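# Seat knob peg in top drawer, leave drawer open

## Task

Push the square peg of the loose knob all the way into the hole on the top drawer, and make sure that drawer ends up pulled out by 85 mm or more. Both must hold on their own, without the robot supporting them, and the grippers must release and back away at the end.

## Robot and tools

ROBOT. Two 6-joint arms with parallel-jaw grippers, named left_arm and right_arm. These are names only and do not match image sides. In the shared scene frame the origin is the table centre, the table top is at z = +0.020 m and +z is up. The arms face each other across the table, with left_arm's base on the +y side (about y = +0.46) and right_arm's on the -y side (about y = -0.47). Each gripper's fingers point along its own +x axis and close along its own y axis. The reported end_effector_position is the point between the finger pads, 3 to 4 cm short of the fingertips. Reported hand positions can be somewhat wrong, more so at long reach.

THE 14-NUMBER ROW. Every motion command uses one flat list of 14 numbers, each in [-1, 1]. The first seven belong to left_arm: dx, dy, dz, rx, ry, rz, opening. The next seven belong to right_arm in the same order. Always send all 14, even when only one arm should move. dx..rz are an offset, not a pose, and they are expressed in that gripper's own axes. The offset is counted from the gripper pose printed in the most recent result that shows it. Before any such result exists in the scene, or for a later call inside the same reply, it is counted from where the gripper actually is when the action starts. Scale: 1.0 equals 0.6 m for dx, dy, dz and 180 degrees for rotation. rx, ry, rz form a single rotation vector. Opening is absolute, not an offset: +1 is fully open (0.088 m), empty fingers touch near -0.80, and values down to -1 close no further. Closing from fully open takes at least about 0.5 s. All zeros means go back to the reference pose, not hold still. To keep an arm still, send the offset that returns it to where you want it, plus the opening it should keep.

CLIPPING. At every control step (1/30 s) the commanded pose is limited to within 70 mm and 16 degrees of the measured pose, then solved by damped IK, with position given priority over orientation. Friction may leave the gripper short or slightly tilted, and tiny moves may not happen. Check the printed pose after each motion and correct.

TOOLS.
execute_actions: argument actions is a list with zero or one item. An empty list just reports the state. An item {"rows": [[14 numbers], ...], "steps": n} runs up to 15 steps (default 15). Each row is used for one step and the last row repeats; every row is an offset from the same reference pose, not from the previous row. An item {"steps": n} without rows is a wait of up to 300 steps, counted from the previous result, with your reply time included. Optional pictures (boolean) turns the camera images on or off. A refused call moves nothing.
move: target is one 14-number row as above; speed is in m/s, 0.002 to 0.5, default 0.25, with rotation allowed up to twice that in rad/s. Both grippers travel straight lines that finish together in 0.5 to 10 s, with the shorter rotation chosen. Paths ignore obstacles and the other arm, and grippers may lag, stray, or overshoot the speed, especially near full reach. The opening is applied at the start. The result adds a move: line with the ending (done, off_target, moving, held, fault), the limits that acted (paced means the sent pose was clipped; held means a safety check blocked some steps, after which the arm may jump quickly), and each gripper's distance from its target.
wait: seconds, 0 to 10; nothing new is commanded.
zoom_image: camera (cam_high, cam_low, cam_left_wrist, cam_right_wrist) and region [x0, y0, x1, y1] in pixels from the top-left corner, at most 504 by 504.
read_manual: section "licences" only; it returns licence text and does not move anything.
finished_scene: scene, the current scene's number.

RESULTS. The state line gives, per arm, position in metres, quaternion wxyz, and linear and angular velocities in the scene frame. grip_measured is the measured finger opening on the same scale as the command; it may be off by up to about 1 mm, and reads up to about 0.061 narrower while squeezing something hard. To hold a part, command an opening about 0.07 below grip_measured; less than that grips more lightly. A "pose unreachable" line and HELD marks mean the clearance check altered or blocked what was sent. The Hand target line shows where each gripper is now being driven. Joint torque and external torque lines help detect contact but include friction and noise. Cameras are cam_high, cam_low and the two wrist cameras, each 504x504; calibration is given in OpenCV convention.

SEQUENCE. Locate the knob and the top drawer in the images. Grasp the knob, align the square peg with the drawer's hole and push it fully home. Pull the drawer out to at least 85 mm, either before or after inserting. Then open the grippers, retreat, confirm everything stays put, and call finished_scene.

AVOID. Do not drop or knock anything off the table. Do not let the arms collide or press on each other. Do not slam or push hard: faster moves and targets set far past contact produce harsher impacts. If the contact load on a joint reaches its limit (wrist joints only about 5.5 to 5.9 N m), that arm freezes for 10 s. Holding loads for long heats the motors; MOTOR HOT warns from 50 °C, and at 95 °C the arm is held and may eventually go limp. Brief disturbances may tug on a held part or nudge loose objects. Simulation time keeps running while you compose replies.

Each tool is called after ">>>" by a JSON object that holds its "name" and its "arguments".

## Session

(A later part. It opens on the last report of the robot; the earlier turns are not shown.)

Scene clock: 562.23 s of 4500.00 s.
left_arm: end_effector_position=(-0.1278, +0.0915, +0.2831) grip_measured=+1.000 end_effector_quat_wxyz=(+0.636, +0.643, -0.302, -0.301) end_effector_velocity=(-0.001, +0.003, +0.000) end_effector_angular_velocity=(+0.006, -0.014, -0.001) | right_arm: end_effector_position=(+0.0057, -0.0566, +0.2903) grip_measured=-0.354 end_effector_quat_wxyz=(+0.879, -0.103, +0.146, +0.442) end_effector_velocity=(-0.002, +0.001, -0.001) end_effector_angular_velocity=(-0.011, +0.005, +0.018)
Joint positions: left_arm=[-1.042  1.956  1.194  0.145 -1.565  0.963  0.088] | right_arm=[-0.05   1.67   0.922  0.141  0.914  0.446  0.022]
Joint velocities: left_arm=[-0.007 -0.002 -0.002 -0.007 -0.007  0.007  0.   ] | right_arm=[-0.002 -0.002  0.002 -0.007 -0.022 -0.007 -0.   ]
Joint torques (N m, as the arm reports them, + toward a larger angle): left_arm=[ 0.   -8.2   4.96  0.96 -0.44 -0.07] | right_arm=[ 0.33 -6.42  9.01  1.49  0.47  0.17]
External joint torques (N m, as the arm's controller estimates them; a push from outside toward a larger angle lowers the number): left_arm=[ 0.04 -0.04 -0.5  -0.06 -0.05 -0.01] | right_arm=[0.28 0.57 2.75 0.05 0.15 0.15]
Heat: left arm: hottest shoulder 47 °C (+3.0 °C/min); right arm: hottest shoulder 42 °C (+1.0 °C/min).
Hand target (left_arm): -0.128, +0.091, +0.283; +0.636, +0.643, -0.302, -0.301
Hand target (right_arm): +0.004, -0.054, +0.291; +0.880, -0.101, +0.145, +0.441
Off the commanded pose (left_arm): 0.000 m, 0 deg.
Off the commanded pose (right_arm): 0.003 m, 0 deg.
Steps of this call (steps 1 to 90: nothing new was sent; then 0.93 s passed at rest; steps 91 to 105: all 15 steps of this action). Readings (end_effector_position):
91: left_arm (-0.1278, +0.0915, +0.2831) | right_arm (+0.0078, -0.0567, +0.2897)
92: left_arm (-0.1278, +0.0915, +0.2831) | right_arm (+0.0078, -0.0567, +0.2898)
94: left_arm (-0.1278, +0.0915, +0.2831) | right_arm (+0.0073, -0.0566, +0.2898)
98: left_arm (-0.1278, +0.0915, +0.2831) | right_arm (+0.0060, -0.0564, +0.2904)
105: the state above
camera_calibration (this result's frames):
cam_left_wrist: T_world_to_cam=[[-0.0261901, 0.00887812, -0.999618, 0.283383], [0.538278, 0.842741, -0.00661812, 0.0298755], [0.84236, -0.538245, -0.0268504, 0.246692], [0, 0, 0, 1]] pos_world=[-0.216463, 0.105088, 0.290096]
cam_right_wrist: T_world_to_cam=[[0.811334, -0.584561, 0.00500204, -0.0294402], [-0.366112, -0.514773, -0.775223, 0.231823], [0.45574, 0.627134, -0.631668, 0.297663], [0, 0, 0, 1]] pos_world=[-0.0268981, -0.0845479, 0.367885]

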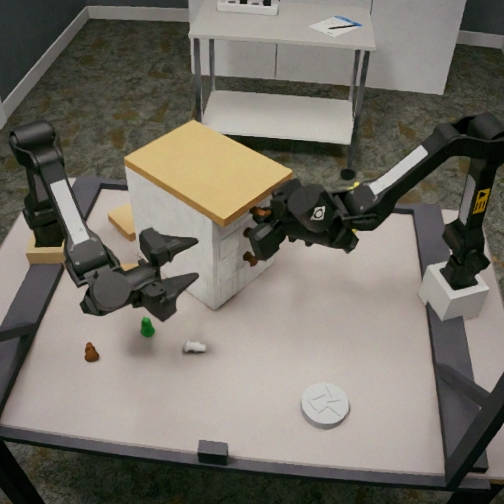

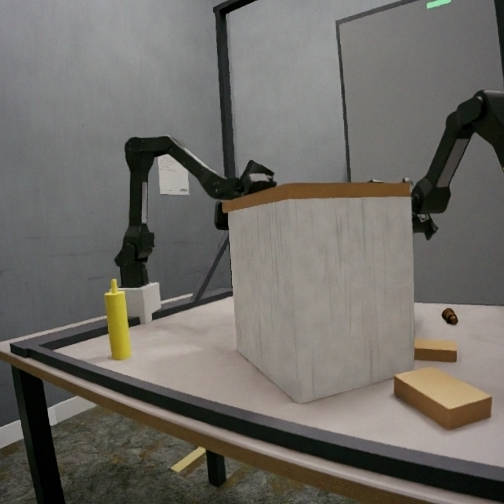

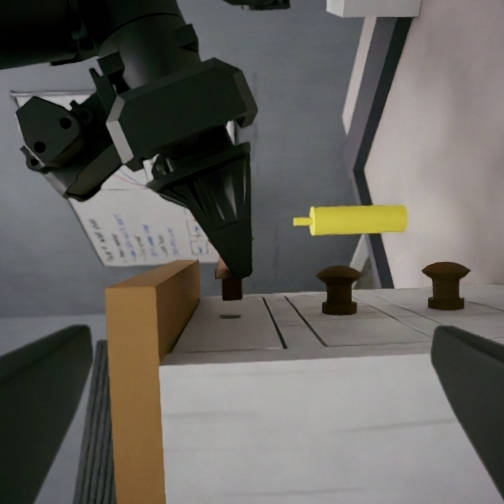

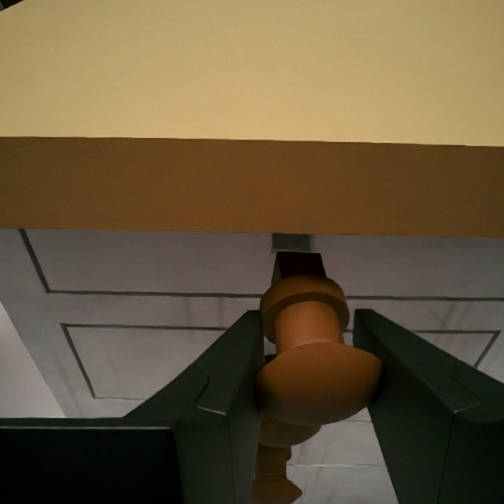

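>>> {"name": "execute_actions", "arguments": {"actions": [{"rows":[[0,0,0,0,0,0,1.0,0.002,0.002,0.001,0,-0.004,0,-0.6],[0,0,0,0,0,0,1.0,0.005,0.004,0.003,0,-0.008,0,-0.6],[0,0,0,0,0,0,1.0,0.008,0.004,0.004,0,-0.008,0,-0.6]],"steps":15}]}}

>>> {"name": "zoom_image", "arguments": {"camera": "cam_left_wrist", "region": [160,230,280,350]}}

>>> {"name": "zoom_image", "arguments": {"camera": "cam_right_wrist", "region": [200,130,400,330]}}

Scene clock: 568.50 s of 4500.00 s.
left_arm: end_effector_position=(-0.1278, +0.0915, +0.2831) grip_measured=+1.000 end_effector_quat_wxyz=(+0.636, +0.643, -0.302, -0.301) end_effector_velocity=(-0.001, +0.003, +0.000) end_effector_angular_velocity=(+0.006, -0.014, -0.001) | right_arm: end_effector_position=(+0.0051, -0.0510, +0.2951) grip_measured=-0.354 end_effector_quat_wxyz=(+0.880, -0.091, +0.136, +0.447) end_effector_velocity=(+0.002, +0.001, +0.001) end_effector_angular_velocity=(-0.007, -0.011, +0.006)
Joint positions: left_arm=[-1.042  1.956  1.194  0.145 -1.565  0.963  0.088] | right_arm=[-0.053  1.679  0.922  0.202  0.916  0.416  0.022]
Joint velocities: left_arm=[-0.007 -0.002 -0.002 -0.007 -0.007  0.007  0.   ] | right_arm=[-0.007 -0.002 -0.002  0.007 -0.007 -0.022 -0.   ]
Joint torques (N m, as the arm reports them, + toward a larger angle): left_arm=[-0.01 -8.29  4.84  1.   -0.44 -0.06] | right_arm=[-0.26 -6.41  7.1   1.74  0.4  -0.21]
External joint torques (N m, as the arm's controller estimates them; a push from outside toward a larger angle lowers the number): left_arm=[-0.01 -0.15 -0.62 -0.03 -0.06 -0.01] | right_arm=[-0.22  0.62  0.91  0.29  0.1  -0.22]
Heat: left arm: hottest shoulder 47 °C (+2.0 °C/min); right arm: hottest shoulder 41 °C (+0.0 °C/min).
Hand target (left_arm): -0.128, +0.091, +0.283; +0.636, +0.643, -0.302, -0.301
Hand target (right_arm): +0.007, -0.051, +0.291; +0.881, -0.098, +0.135, +0.443
Off the commanded pose (left_arm): 0.000 m, 0 deg.
Off the commanded pose (right_arm): 0.005 m, 1 deg.
Steps of this call (steps 1 to 90: nothing new was sent; then 2.77 s passed at rest; steps 91 to 105: all 15 steps of this action). Readings (end_effector_position):
91: left_arm (-0.1278, +0.0915, +0.2831) | right_arm (+0.0056, -0.0563, +0.2907)
92: left_arm (-0.1278, +0.0915, +0.2831) | right_arm (+0.0054, -0.0556, +0.2916)
94: left_arm (-0.1278, +0.0915, +0.2831) | right_arm (+0.0047, -0.0535, +0.2933)
98: left_arm (-0.1278, +0.0915, +0.2831) | right_arm (+0.0047, -0.0518, +0.2945)
105: the state above
camera_calibration (this result's frames):
cam_left_wrist: T_world_to_cam=[[-0.0261901, 0.00887812, -0.999618, 0.283383], [0.538278, 0.842741, -0.00661812, 0.0298755], [0.84236, -0.538245, -0.0268504, 0.246692], [0, 0, 0, 1]] pos_world=[-0.216463, 0.105088, 0.290096]
cam_right_wrist: T_world_to_cam=[[0.814768, -0.57972, -0.00878597, -0.0214434], [-0.358667, -0.492067, -0.793239, 0.244563], [0.455533, 0.649457, -0.608847, 0.291872], [0, 0, 0, 1]] pos_world=[-0.0277692, -0.081648, 0.371514]

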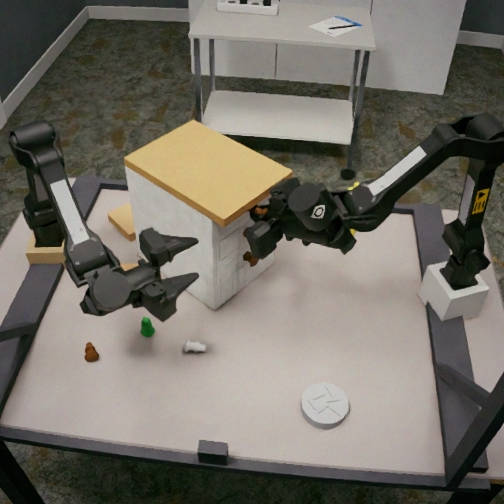

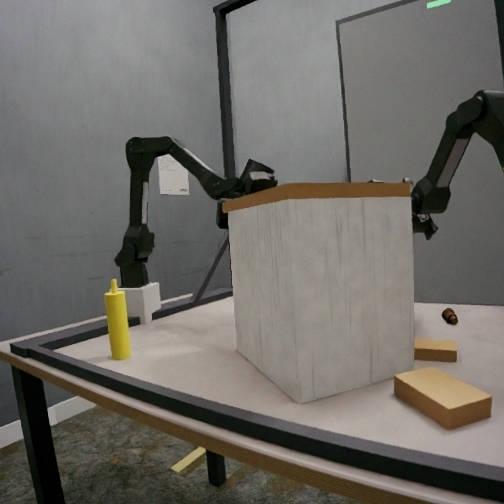

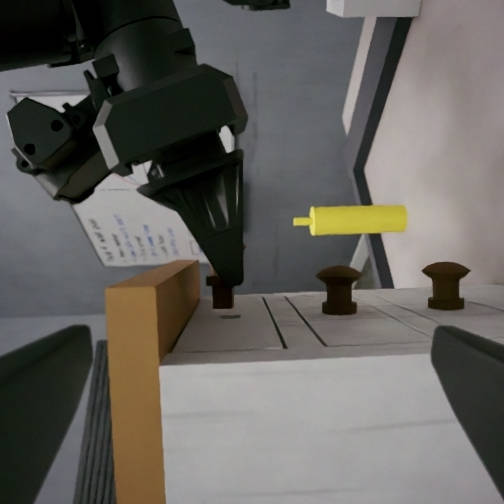

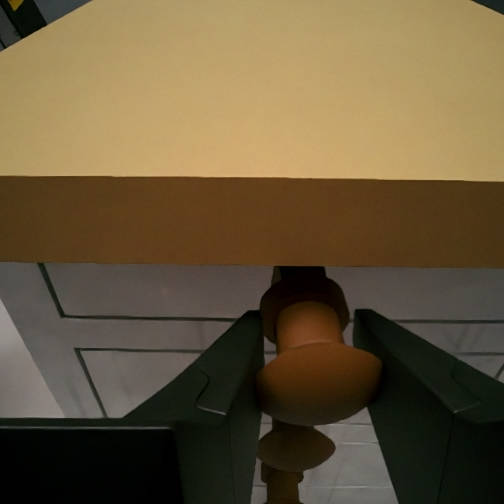

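Region (160, 230, 280, 350) of cam_left_wrist's 504x504 image, scaled by 4.200, with more detail than that image has.

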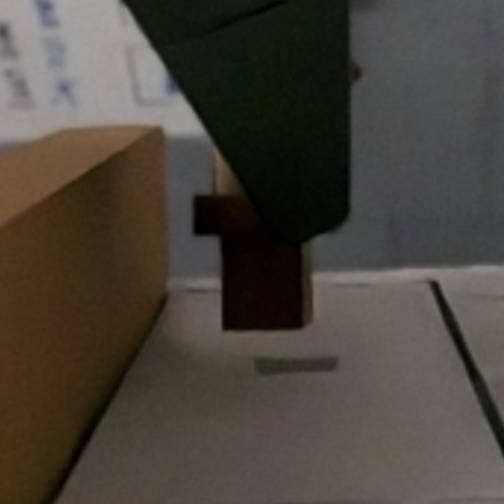

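Region (200, 130, 400, 330) of cam_right_wrist's 504x504 image, scaled by 2.520, with more detail than that image has.

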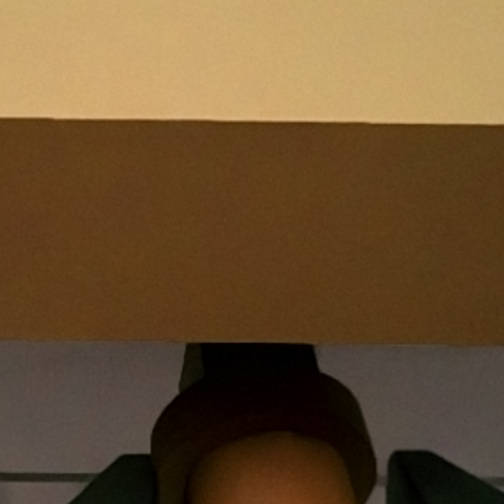

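>>> {"name": "execute_actions", "arguments": {"actions": [{"rows":[[0,0,0,0,0,0,1.0,0.0005,0,-0.0015,-0.001,0.002,-0.001,-0.6],[0,0,0,0,0,0,1.0,0.001,0,-0.003,-0.002,0.0045,-0.002,-0.6],[0,0,0,0,0,0,1.0,0.0014,0,-0.0041,-0.0027,0.0067,-0.0026,-0.6]],"steps":15}]}}

>>> {"name": "zoom_image", "arguments": {"camera": "cam_left_wrist", "region": [160,230,280,350]}}

Scene clock: 576.23 s of 4500.00 s.
left_arm: end_effector_position=(-0.1278, +0.0915, +0.2831) grip_measured=+1.000 end_effector_quat_wxyz=(+0.636, +0.643, -0.302, -0.301) end_effector_velocity=(-0.001, +0.001, +0.003) end_effector_angular_velocity=(-0.016, +0.012, +0.004) | right_arm: end_effector_position=(+0.0063, -0.0540, +0.2903) grip_measured=-0.354 end_effector_quat_wxyz=(+0.880, -0.105, +0.142, +0.442) end_effector_velocity=(+0.001, -0.001, -0.004) end_effector_angular_velocity=(-0.021, +0.009, +0.008)
Joint positions: left_arm=[-1.042  1.956  1.194  0.145 -1.565  0.963  0.088] | right_arm=[-0.054  1.679  0.926  0.157  0.916  0.432  0.022]
Joint velocities: left_arm=[-0.002 -0.002  0.002  0.007 -0.007 -0.007  0.   ] | right_arm=[-0.007 -0.002 -0.002 -0.022 -0.022  0.007 -0.   ]
Joint torques (N m, as the arm reports them, + toward a larger angle): left_arm=[-0.07 -8.3   5.12  1.   -0.43 -0.04] | right_arm=[ 0.   -6.99  9.11  1.54  0.26  0.16]
External joint torques (N m, as the arm's controller estimates them; a push from outside toward a larger angle lowers the number): left_arm=[-0.07 -0.14 -0.36 -0.03 -0.05  0.02] | right_arm=[ 0.06 -0.02  2.95  0.12 -0.07  0.14]
Heat: left arm: hottest shoulder 47 °C (+2.0 °C/min); right arm: hottest shoulder 41 °C (+0.0 °C/min).
Hand target (left_arm): -0.128, +0.091, +0.283; +0.636, +0.643, -0.302, -0.301
Hand target (right_arm): +0.005, -0.051, +0.293; +0.880, -0.100, +0.143, +0.443
Off the commanded pose (left_arm): 0.000 m, 0 deg.
Off the commanded pose (right_arm): 0.004 m, 1 deg.
Steps of this call (steps 1 to 90: nothing new was sent; then 4.23 s passed at rest; steps 91 to 105: all 15 steps of this action). Readings (end_effector_position):
91: left_arm (-0.1278, +0.0915, +0.2831) | right_arm (+0.0052, -0.0509, +0.2952)
92: left_arm (-0.1278, +0.0915, +0.2831) | right_arm (+0.0053, -0.0513, +0.2946)
94: left_arm (-0.1278, +0.0915, +0.2831) | right_arm (+0.0058, -0.0527, +0.2922)
98: left_arm (-0.1278, +0.0915, +0.2831) | right_arm (+0.0063, -0.0539, +0.2903)
105: the state above
camera_calibration (this result's frames):
cam_left_wrist: T_world_to_cam=[[-0.0261901, 0.00887812, -0.999618, 0.283383], [0.538278, 0.842741, -0.00661812, 0.0298755], [0.84236, -0.538245, -0.0268504, 0.246692], [0, 0, 0, 1]] pos_world=[-0.216463, 0.105088, 0.290096]
cam_right_wrist: T_world_to_cam=[[0.811526, -0.584215, 0.0108888, -0.0301705], [-0.359403, -0.513762, -0.779024, 0.234448], [0.460712, 0.628284, -0.6269, 0.294365], [0, 0, 0, 1]] pos_world=[-0.0268718, -0.0821203, 0.367506]

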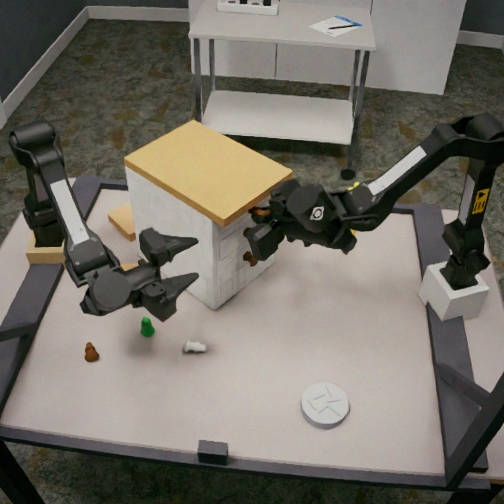

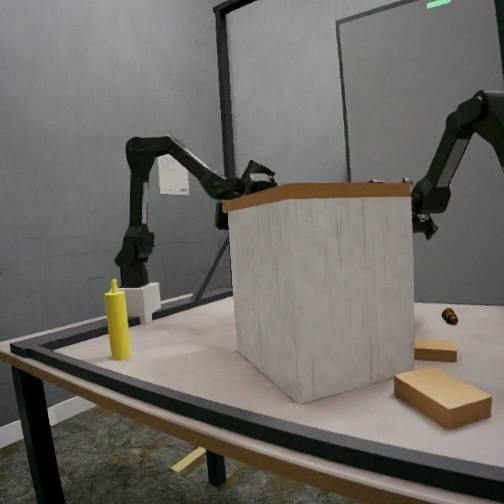

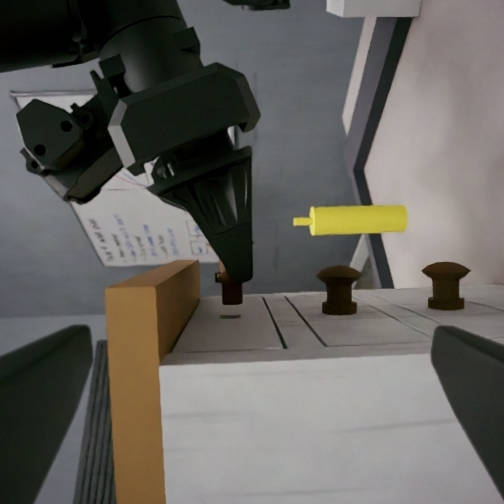

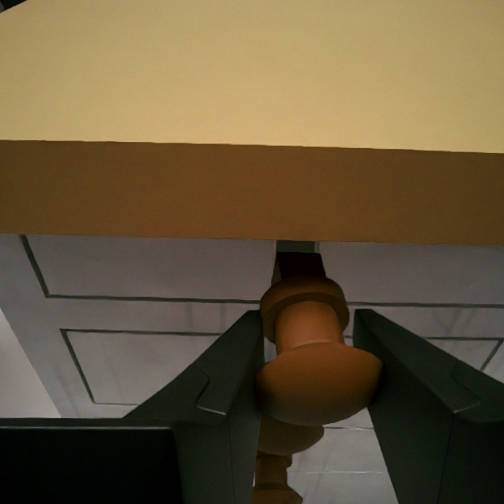

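Region (160, 230, 280, 350) of cam_left_wrist's 504x504 image, scaled by 4.200, with more detail than that image has.

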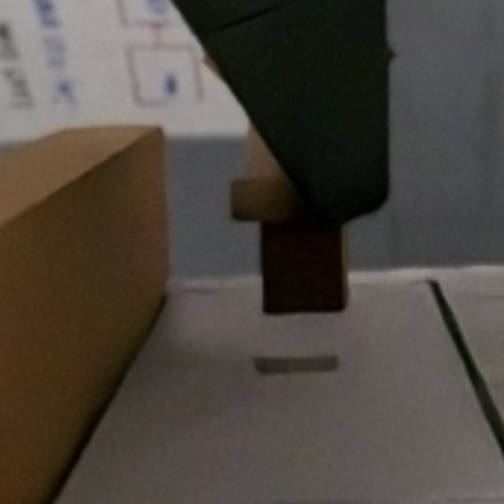

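>>> {"name": "move", "arguments": {"target": [0,0,0,0,0,0,1.0,0.004,0,0.006,0,0,0,-0.6], "speed": 0.005}}

>>> {"name": "zoom_image", "arguments": {"camera": "cam_left_wrist", "region": [160,230,280,350]}}

>>> {"name": "zoom_image", "arguments": {"camera": "cam_right_wrist", "region": [200,130,400,330]}}

Scene clock: 644.93 s of 4500.00 s.
left_arm: end_effector_position=(-0.1278, +0.0915, +0.2831) grip_measured=+1.000 end_effector_quat_wxyz=(+0.636, +0.643, -0.302, -0.301) end_effector_velocity=(+0.002, +0.003, +0.000) end_effector_angular_velocity=(-0.007, -0.012, +0.016) | right_arm: end_effector_position=(+0.0082, -0.0538, +0.2901) grip_measured=-0.354 end_effector_quat_wxyz=(+0.880, -0.106, +0.142, +0.440) end_effector_velocity=(+0.001, -0.001, -0.002) end_effector_angular_velocity=(-0.022, -0.007, +0.006)
Joint positions: left_arm=[-1.042  1.956  1.194  0.145 -1.565  0.963  0.088] | right_arm=[-0.059  1.679  0.926  0.156  0.914  0.428  0.022]
Joint velocities: left_arm=[-0.002 -0.002 -0.007 -0.007 -0.022 -0.007  0.   ] | right_arm=[-0.002 -0.002  0.002 -0.022 -0.007 -0.007  0.   ]
Joint torques (N m, as the arm reports them, + toward a larger angle): left_arm=[ 0.07 -8.27  5.06  0.98 -0.44 -0.06] | right_arm=[-0.2  -7.54  8.76  1.48  0.12 -0.14]
External joint torques (N m, as the arm's controller estimates them; a push from outside toward a larger angle lowers the number): left_arm=[ 0.07 -0.15 -0.37 -0.04 -0.05  0.  ] | right_arm=[-0.18 -0.53  2.59  0.06 -0.21 -0.15]
Heat: left arm: hottest shoulder 48 °C (+1.0 °C/min); right arm: hottest shoulder 41 °C (+0.0 °C/min).
Hand target (left_arm): -0.128, +0.091, +0.283; +0.636, +0.643, -0.302, -0.301
Hand target (right_arm): +0.008, -0.051, +0.293; +0.879, -0.104, +0.142, +0.442
Off the commanded pose (left_arm): 0.000 m, 0 deg.
Off the commanded pose (right_arm): 0.004 m, 0 deg.
After step 90, 64.63 s passed at rest.
move: done
camera_calibration (this result's frames):
cam_left_wrist: T_world_to_cam=[[-0.0261901, 0.00887812, -0.999618, 0.283383], [0.538278, 0.842741, -0.00661812, 0.0298755], [0.84236, -0.538245, -0.0268504, 0.246692], [0, 0, 0, 1]] pos_world=[-0.216463, 0.105088, 0.290096]
cam_right_wrist: T_world_to_cam=[[0.810096, -0.586107, 0.0149392, -0.0328789], [-0.358736, -0.515664, -0.778073, 0.234704], [0.463738, 0.624955, -0.627996, 0.293389], [0, 0, 0, 1]] pos_world=[-0.025224, -0.0815972, 0.367355]

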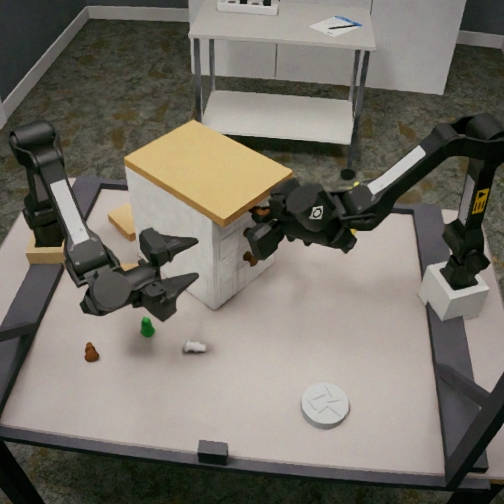

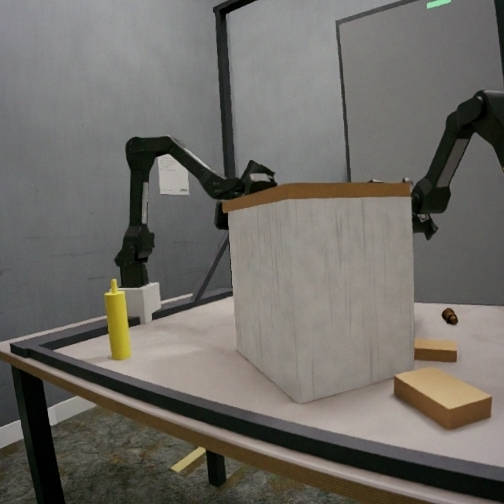

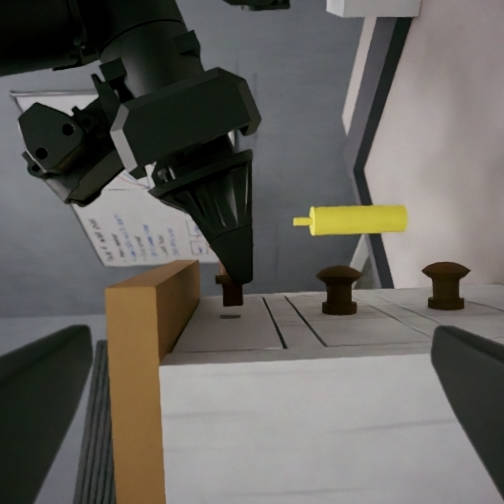

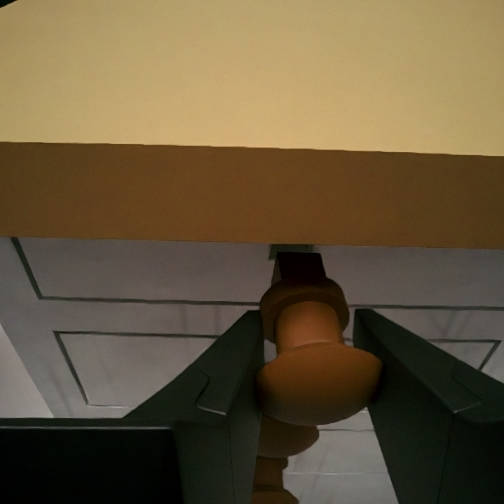

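Region (160, 230, 280, 350) of cam_left_wrist's 504x504 image, scaled by 4.200, with more detail than that image has.

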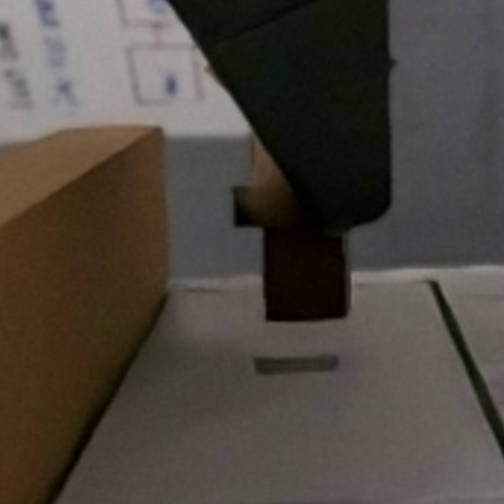

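Region (200, 130, 400, 330) of cam_right_wrist's 504x504 image, scaled by 2.520, with more detail than that image has.

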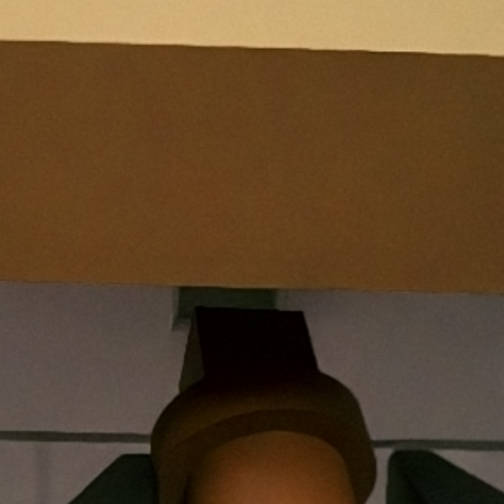

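>>> {"name": "move", "arguments": {"target": [0,0,0,0,0,0,1.0,-0.054,0.002,-0.017,0.0026,0.0013,0.0017,-0.6], "speed": 0.05}}

Scene clock: 653.40 s of 4500.00 s.
left_arm: end_effector_position=(-0.1278, +0.0915, +0.2831) grip_measured=+1.000 end_effector_quat_wxyz=(+0.636, +0.643, -0.302, -0.301) end_effector_velocity=(-0.000, +0.001, -0.002) end_effector_angular_velocity=(+0.013, -0.009, -0.008) | right_arm: end_effector_position=(-0.0136, -0.0763, +0.2930) grip_measured=-0.354 end_effector_quat_wxyz=(+0.878, -0.102, +0.146, +0.443) end_effector_velocity=(+0.002, -0.003, -0.003) end_effector_angular_velocity=(-0.027, -0.004, +0.001)
Joint positions: left_arm=[-1.042  1.956  1.194  0.145 -1.565  0.963  0.088] | right_arm=[0.029 1.626 0.9   0.058 0.976 0.525 0.022]
Joint velocities: left_arm=[-0.002 -0.002 -0.002 -0.022  0.007 -0.007  0.   ] | right_arm=[-0.002 -0.007 -0.002 -0.037 -0.007  0.007 -0.   ]
Joint torques (N m, as the arm reports them, + toward a larger angle): left_arm=[ 0.09 -8.21  4.89  0.96 -0.43 -0.07] | right_arm=[ 0.29 -8.63  5.68  1.42  0.56  0.21]
External joint torques (N m, as the arm's controller estimates them; a push from outside toward a larger angle lowers the number): left_arm=[ 0.04 -0.06 -0.58 -0.07 -0.05 -0.01] | right_arm=[ 0.29 -2.08 -0.45  0.08  0.19  0.2 ]
Heat: left arm: hottest shoulder 48 °C (+1.0 °C/min); right arm: hottest shoulder 42 °C (+1.0 °C/min).
Hand target (left_arm): -0.128, +0.091, +0.283; +0.636, +0.643, -0.302, -0.301
Hand target (right_arm): -0.013, -0.080, +0.292; +0.879, -0.103, +0.145, +0.442
Off the commanded pose (left_arm): 0.000 m, 0 deg.
Off the commanded pose (right_arm): 0.004 m, 0 deg.
After step 90, 4.43 s passed at rest.
move: done
camera_calibration (this result's frames):
cam_left_wrist: T_world_to_cam=[[-0.0261901, 0.00887812, -0.999618, 0.283383], [0.538278, 0.842741, -0.00661812, 0.0298755], [0.84236, -0.538245, -0.0268504, 0.246692], [0, 0, 0, 1]] pos_world=[-0.216463, 0.105088, 0.290096]
cam_right_wrist: T_world_to_cam=[[0.812846, -0.582475, 0.00220629, -0.0243619], [-0.365998, -0.513692, -0.775994, 0.216933], [0.45313, 0.629956, -0.630737, 0.320418], [0, 0, 0, 1]] pos_world=[-0.0459917, -0.104603, 0.370492]

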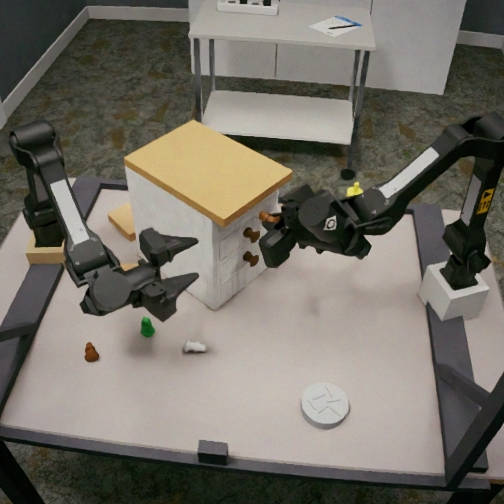

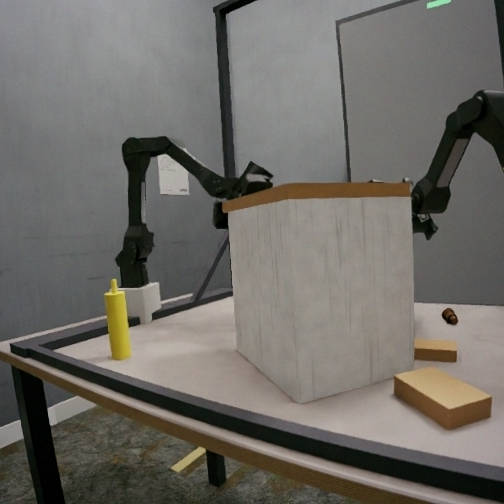

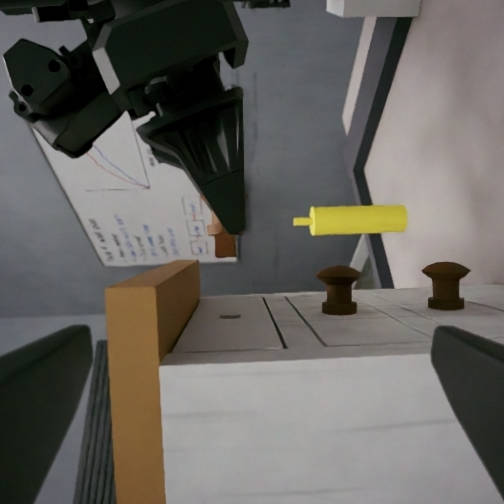

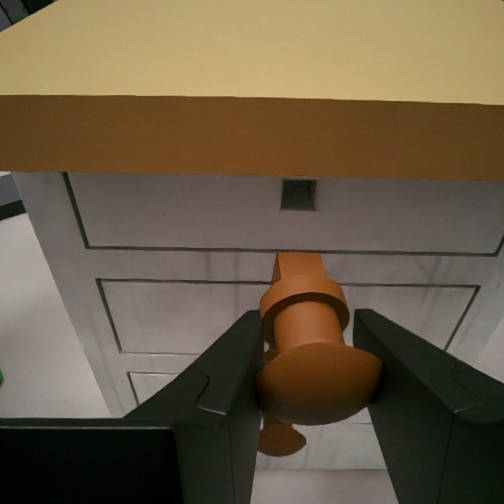

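>>> {"name": "move", "arguments": {"target": [0,0,0,0,0,0,1.0,0.0735,0,0.0264,0,0,0,-0.6], "speed": 0.04}}

>>> {"name": "zoom_image", "arguments": {"camera": "cam_left_wrist", "region": [160,230,280,350]}}

>>> {"name": "zoom_image", "arguments": {"camera": "cam_right_wrist", "region": [200,130,400,330]}}

Scene clock: 658.70 s of 4500.00 s.
left_arm: end_effector_position=(-0.1278, +0.0915, +0.2831) grip_measured=+1.000 end_effector_quat_wxyz=(+0.636, +0.643, -0.302, -0.301) end_effector_velocity=(+0.000, +0.002, +0.000) end_effector_angular_velocity=(-0.003, -0.003, +0.004) | right_arm: end_effector_position=(+0.0115, -0.0454, +0.2915) grip_measured=-0.354 end_effector_quat_wxyz=(+0.878, -0.105, +0.145, +0.443) end_effector_velocity=(+0.003, -0.003, -0.004) end_effector_angular_velocity=(-0.045, -0.040, +0.004)
Joint positions: left_arm=[-1.042  1.956  1.194  0.145 -1.565  0.963  0.088] | right_arm=[-0.079  1.697  0.952  0.16   0.89   0.414  0.022]
Joint velocities: left_arm=[-0.002 -0.002 -0.002 -0.007 -0.007 -0.007  0.   ] | right_arm=[-0.002  0.002 -0.002 -0.022  0.007 -0.037  0.   ]
Joint torques (N m, as the arm reports them, + toward a larger angle): left_arm=[ 0.04 -8.17  4.99  0.97 -0.43 -0.03] | right_arm=[-1.03 -5.72  9.87  2.14 -0.09 -0.16]
External joint torques (N m, as the arm's controller estimates them; a push from outside toward a larger angle lowers the number): left_arm=[ 0.04 -0.02 -0.47 -0.06 -0.05  0.03] | right_arm=[-1.    1.42  3.67  0.71 -0.4  -0.17]
Heat: left arm: hottest shoulder 48 °C (+1.0 °C/min); right arm: hottest shoulder 42 °C (+1.0 °C/min).
Hand target (left_arm): -0.128, +0.091, +0.283; +0.636, +0.643, -0.302, -0.301
Hand target (right_arm): +0.014, -0.039, +0.292; +0.878, -0.102, +0.146, +0.444
Off the commanded pose (left_arm): 0.000 m, 0 deg.
Off the commanded pose (right_arm): 0.007 m, 0 deg.
After step 90, 0.90 s passed at rest.
move: done
camera_calibration (this result's frames):
cam_left_wrist: T_world_to_cam=[[-0.0261901, 0.00887812, -0.999618, 0.283383], [0.538278, 0.842741, -0.00661812, 0.0298755], [0.84236, -0.538245, -0.0268504, 0.246692], [0, 0, 0, 1]] pos_world=[-0.216463, 0.105088, 0.290096]
cam_right_wrist: T_world_to_cam=[[0.813245, -0.581842, 0.0096439, -0.0289178], [-0.361309, -0.517856, -0.775423, 0.240463], [0.456168, 0.627124, -0.631368, 0.288679], [0, 0, 0, 1]] pos_world=[-0.0212874, -0.0733378, 0.369002]

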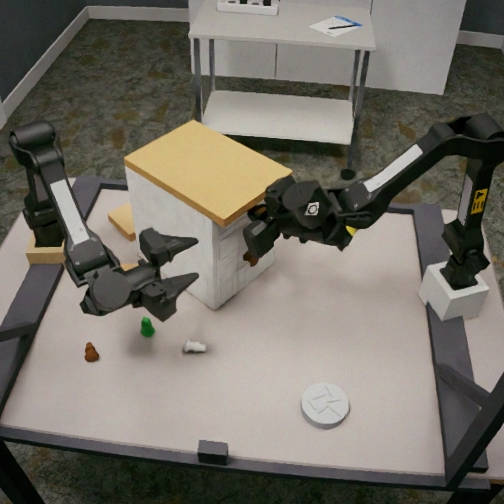

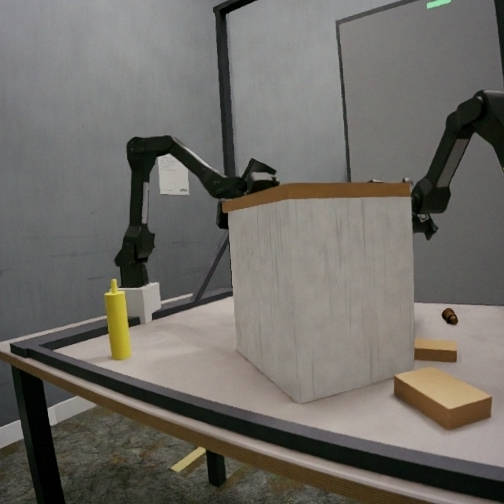

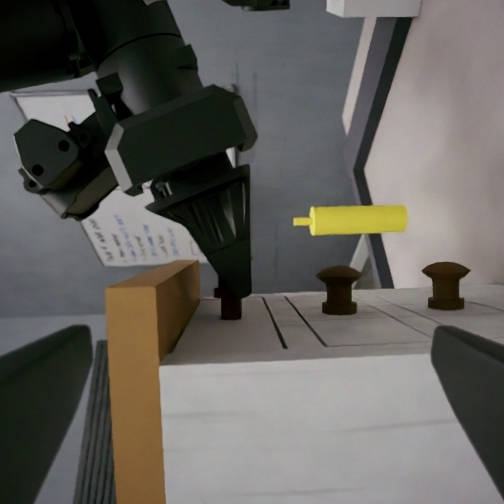

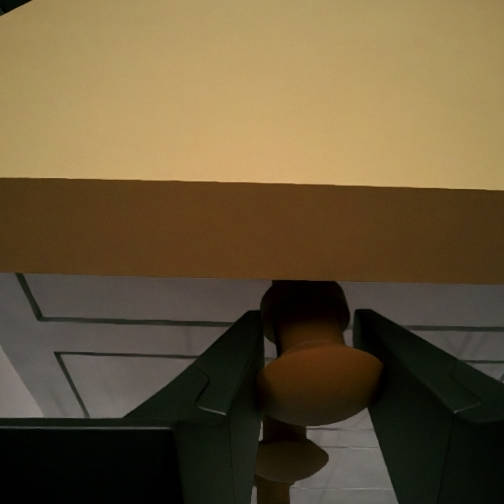

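Region (160, 230, 280, 350) of cam_left_wrist's 504x504 image, scaled by 4.200, with more detail than that image has.

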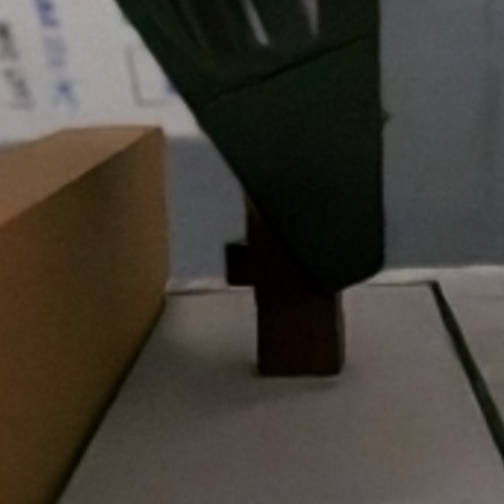

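Region (200, 130, 400, 330) of cam_right_wrist's 504x504 image, scaled by 2.520, with more detail than that image has.

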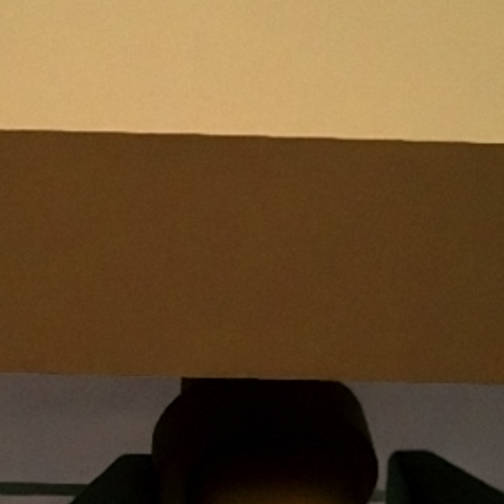

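>>> {"name": "execute_actions", "arguments": {"actions": [{"rows":[[0,0,0,0,0,0,1.0,0.008,0,0.006,0,0,0,-0.6],[0,0,0,0,0,0,1.0,0.010,-0.001,0.007,0,0,0,-0.6],[0,0,0,0,0,0,1.0,0.012,-0.002,0.008,0,0,0,-0.6]],"steps":15}]}}

>>> {"name": "zoom_image", "arguments": {"camera": "cam_left_wrist", "region": [160,230,280,350]}}

Scene clock: 664.70 s of 4500.00 s.
left_arm: end_effector_position=(-0.1278, +0.0915, +0.2831) grip_measured=+1.000 end_effector_quat_wxyz=(+0.636, +0.643, -0.302, -0.301) end_effector_velocity=(+0.002, +0.003, +0.002) end_effector_angular_velocity=(-0.010, -0.008, +0.016) | right_arm: end_effector_position=(+0.0117, -0.0452, +0.2913) grip_measured=-0.354 end_effector_quat_wxyz=(+0.877, -0.111, +0.142, +0.444) end_effector_velocity=(+0.001, -0.002, -0.003) end_effector_angular_velocity=(-0.026, -0.009, +0.006)
Joint positions: left_arm=[-1.042  1.956  1.194  0.145 -1.565  0.963  0.088] | right_arm=[-0.08   1.697  0.952  0.161  0.888  0.4    0.022]
Joint velocities: left_arm=[-0.002 -0.002 -0.002 -0.007 -0.022 -0.007  0.   ] | right_arm=[-0.002 -0.002 -0.002 -0.022 -0.007 -0.007 -0.   ]
Joint torques (N m, as the arm reports them, + toward a larger angle): left_arm=[-0.07 -8.33  4.95  0.97 -0.39 -0.06] | right_arm=[-1.6  -6.79  9.4   2.21 -0.22 -0.23]
External joint torques (N m, as the arm's controller estimates them; a push from outside toward a larger angle lowers the number): left_arm=[-0.07 -0.16 -0.53 -0.06 -0.01  0.  ] | right_arm=[-1.62  0.36  3.23  0.78 -0.52 -0.24]
Heat: left arm: hottest shoulder 48 °C (+1.0 °C/min); right arm: hottest shoulder 41 °C (+0.0 °C/min).
Hand target (left_arm): -0.128, +0.091, +0.283; +0.636, +0.643, -0.302, -0.301
Hand target (right_arm): +0.017, -0.040, +0.294; +0.878, -0.105, +0.144, +0.443
Off the commanded pose (left_arm): 0.000 m, 0 deg.
Off the commanded pose (right_arm): 0.008 m, 1 deg.
Steps of this call (steps 1 to 90: nothing new was sent; then 2.50 s passed at rest; steps 91 to 105: all 15 steps of this action). Readings (end_effector_position):
91: left_arm (-0.1278, +0.0915, +0.2831) | right_arm (+0.0115, -0.0453, +0.2915)
92: left_arm (-0.1278, +0.0915, +0.2831) | right_arm (+0.0115, -0.0453, +0.2915)
94: left_arm (-0.1278, +0.0915, +0.2831) | right_arm (+0.0115, -0.0453, +0.2914)
98: left_arm (-0.1278, +0.0915, +0.2831) | right_arm (+0.0116, -0.0452, +0.2914)
105: the state above
camera_calibration (this result's frames):
cam_left_wrist: T_world_to_cam=[[-0.0261901, 0.00887812, -0.999618, 0.283383], [0.538278, 0.842741, -0.00661812, 0.0298755], [0.84236, -0.538245, -0.0268504, 0.246692], [0, 0, 0, 1]] pos_world=[-0.216463, 0.105088, 0.290096]
cam_right_wrist: T_world_to_cam=[[0.8162, -0.577353, 0.021946, -0.032386], [-0.351197, -0.525929, -0.774635, 0.239818], [0.45878, 0.624549, -0.632028, 0.288373], [0, 0, 0, 1]] pos_world=[-0.0216428, -0.0726738, 0.368742]

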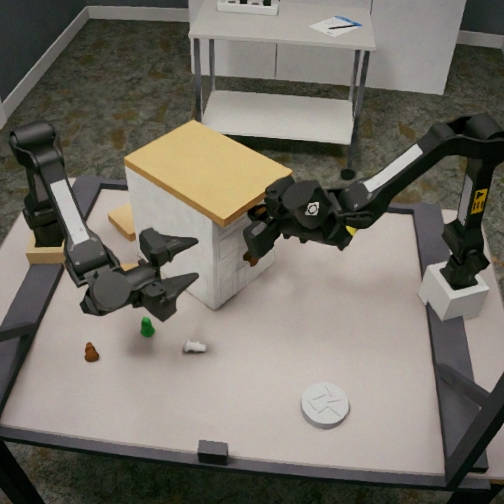

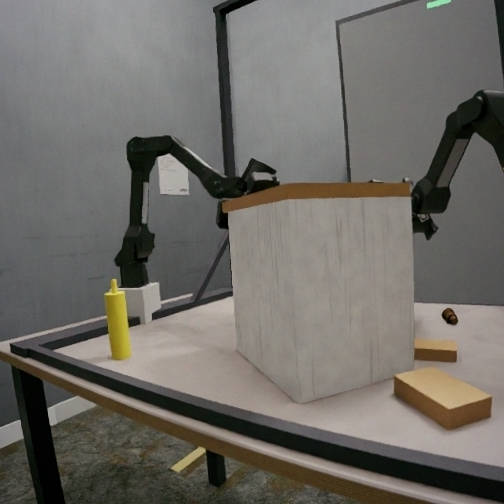

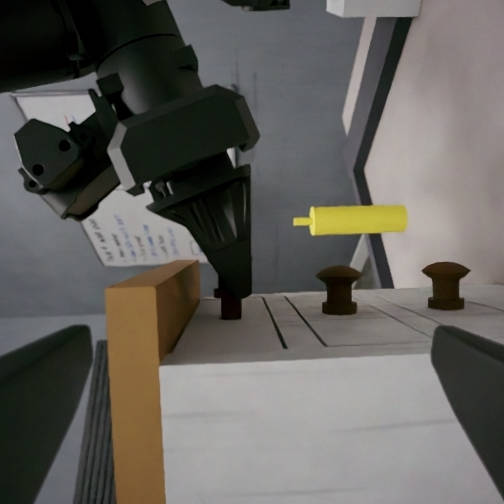

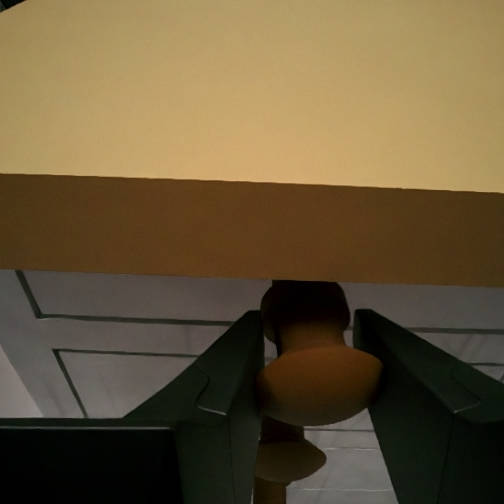

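Region (160, 230, 280, 350) of cam_left_wrist's 504x504 image, scaled by 4.200, with more detail than that image has.

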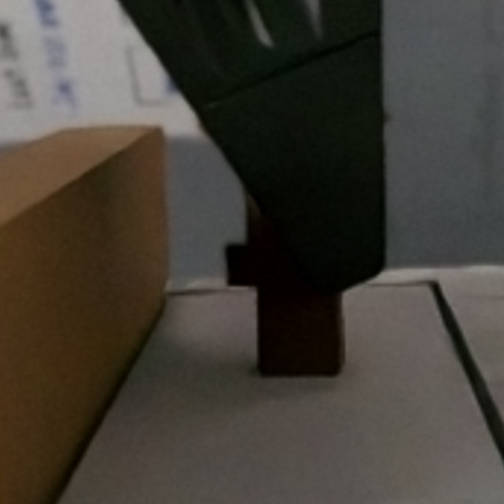

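>>> {"name": "execute_actions", "arguments": {"actions": [{"rows":[[0,0,0,0,0,0,1.0,0.003,0,0.002,0.004,0,0,-0.6],[0,0,0,0,0,0,1.0,0.003,0,0.003,0.004,-0.001,0,-0.6],[0,0,0,0,0,0,1.0,0.003,0,0.004,0.004,-0.002,0,-0.6],[0,0,0,0,0,0,1.0,0.003,0,0.005,0.004,-0.003,0,-0.6],[0,0,0,0,0,0,1.0,0.003,0,0.006,0.004,-0.004,0,-0.6],[0,0,0,0,0,0,1.0,0.003,0,0.007,0.004,-0.005,0,-0.6],[0,0,0,0,0,0,1.0,0.003,0,0.008,0.004,-0.006,0,-0.6]],"steps":15}]}}

>>> {"name": "zoom_image", "arguments": {"camera": "cam_left_wrist", "region": [160,230,280,350]}}

Scene clock: 671.50 s of 4500.00 s.
left_arm: end_effector_position=(-0.1278, +0.0915, +0.2831) grip_measured=+1.000 end_effector_quat_wxyz=(+0.636, +0.643, -0.302, -0.301) end_effector_velocity=(+0.002, +0.000, +0.002) end_effector_angular_velocity=(-0.006, +0.001, +0.008) | right_arm: end_effector_position=(+0.0111, -0.0447, +0.2934) grip_measured=-0.354 end_effector_quat_wxyz=(+0.878, -0.108, +0.138, +0.445) end_effector_velocity=(-0.001, +0.000, -0.002) end_effector_angular_velocity=(-0.014, -0.005, +0.023)
Joint positions: left_arm=[-1.042  1.956  1.194  0.145 -1.565  0.963  0.088] | right_arm=[-0.077  1.697  0.95   0.177  0.894  0.392  0.022]
Joint velocities: left_arm=[ 0.002 -0.002  0.002 -0.007 -0.007 -0.007  0.   ] | right_arm=[-0.002 -0.002 -0.007  0.007 -0.022 -0.022  0.   ]
Joint torques (N m, as the arm reports them, + toward a larger angle): left_arm=[ 0.08 -8.19  4.92  1.01 -0.44 -0.04] | right_arm=[-0.67 -7.72  7.63  2.84  0.11 -0.21]
External joint torques (N m, as the arm's controller estimates them; a push from outside toward a larger angle lowers the number): left_arm=[ 0.03  0.01 -0.58 -0.02 -0.06  0.02] | right_arm=[-0.68 -0.46  1.35  1.37 -0.19 -0.22]
Heat: left arm: hottest shoulder 48 °C (+1.0 °C/min); right arm: hottest shoulder 41 °C (+0.0 °C/min).
Hand target (left_arm): -0.128, +0.091, +0.283; +0.636, +0.643, -0.302, -0.301
Hand target (right_arm): +0.013, -0.042, +0.295; +0.879, -0.102, +0.137, +0.444
Off the commanded pose (left_arm): 0.000 m, 0 deg.
Off the commanded pose (right_arm): 0.004 m, 1 deg.
Steps of this call (steps 1 to 90: nothing new was sent; then 3.30 s passed at rest; steps 91 to 105: all 15 steps of this action). Readings (end_effector_position):
91: left_arm (-0.1278, +0.0915, +0.2831) | right_arm (+0.0116, -0.0452, +0.2913)
92: left_arm (-0.1278, +0.0915, +0.2831) | right_arm (+0.0116, -0.0452, +0.2913)
94: left_arm (-0.1278, +0.0915, +0.2831) | right_arm (+0.0115, -0.0452, +0.2915)
98: left_arm (-0.1278, +0.0915, +0.2831) | right_arm (+0.0113, -0.0448, +0.2929)
105: the state above
camera_calibration (this result's frames):
cam_left_wrist: T_world_to_cam=[[-0.0261901, 0.00887812, -0.999618, 0.283383], [0.538278, 0.842741, -0.00661812, 0.0298755], [0.84236, -0.538245, -0.0268504, 0.246692], [0, 0, 0, 1]] pos_world=[-0.216463, 0.105088, 0.290096]
cam_right_wrist: T_world_to_cam=[[0.815899, -0.57784, 0.0202223, -0.0311132], [-0.347489, -0.518002, -0.781617, 0.243792], [0.462125, 0.630694, -0.623431, 0.287338], [0, 0, 0, 1]] pos_world=[-0.0226858, -0.0729162, 0.370317]

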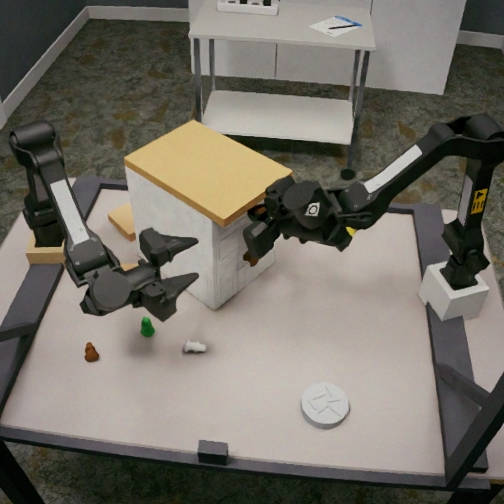

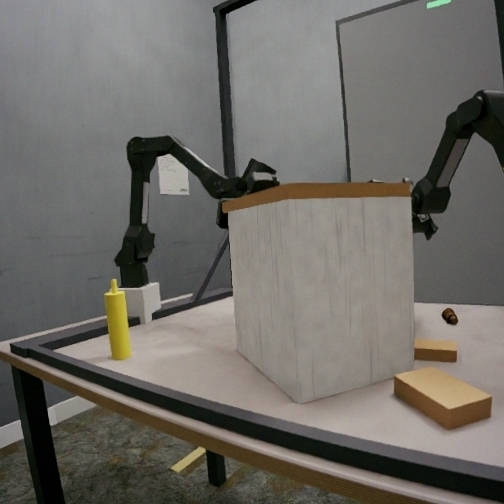

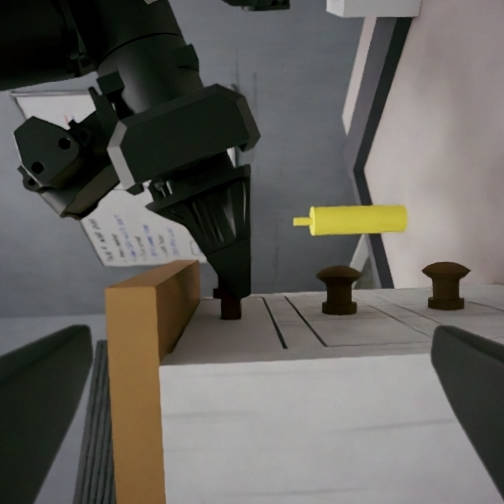

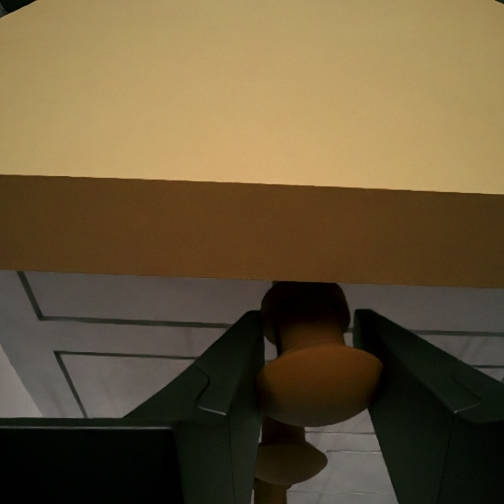

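Region (160, 230, 280, 350) of cam_left_wrist's 504x504 image, scaled by 4.200, with more detail than that image has.

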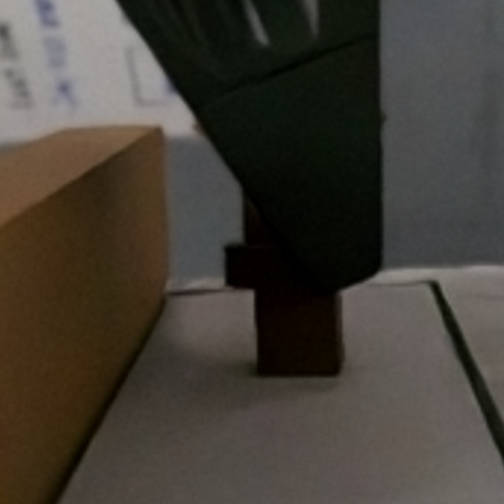

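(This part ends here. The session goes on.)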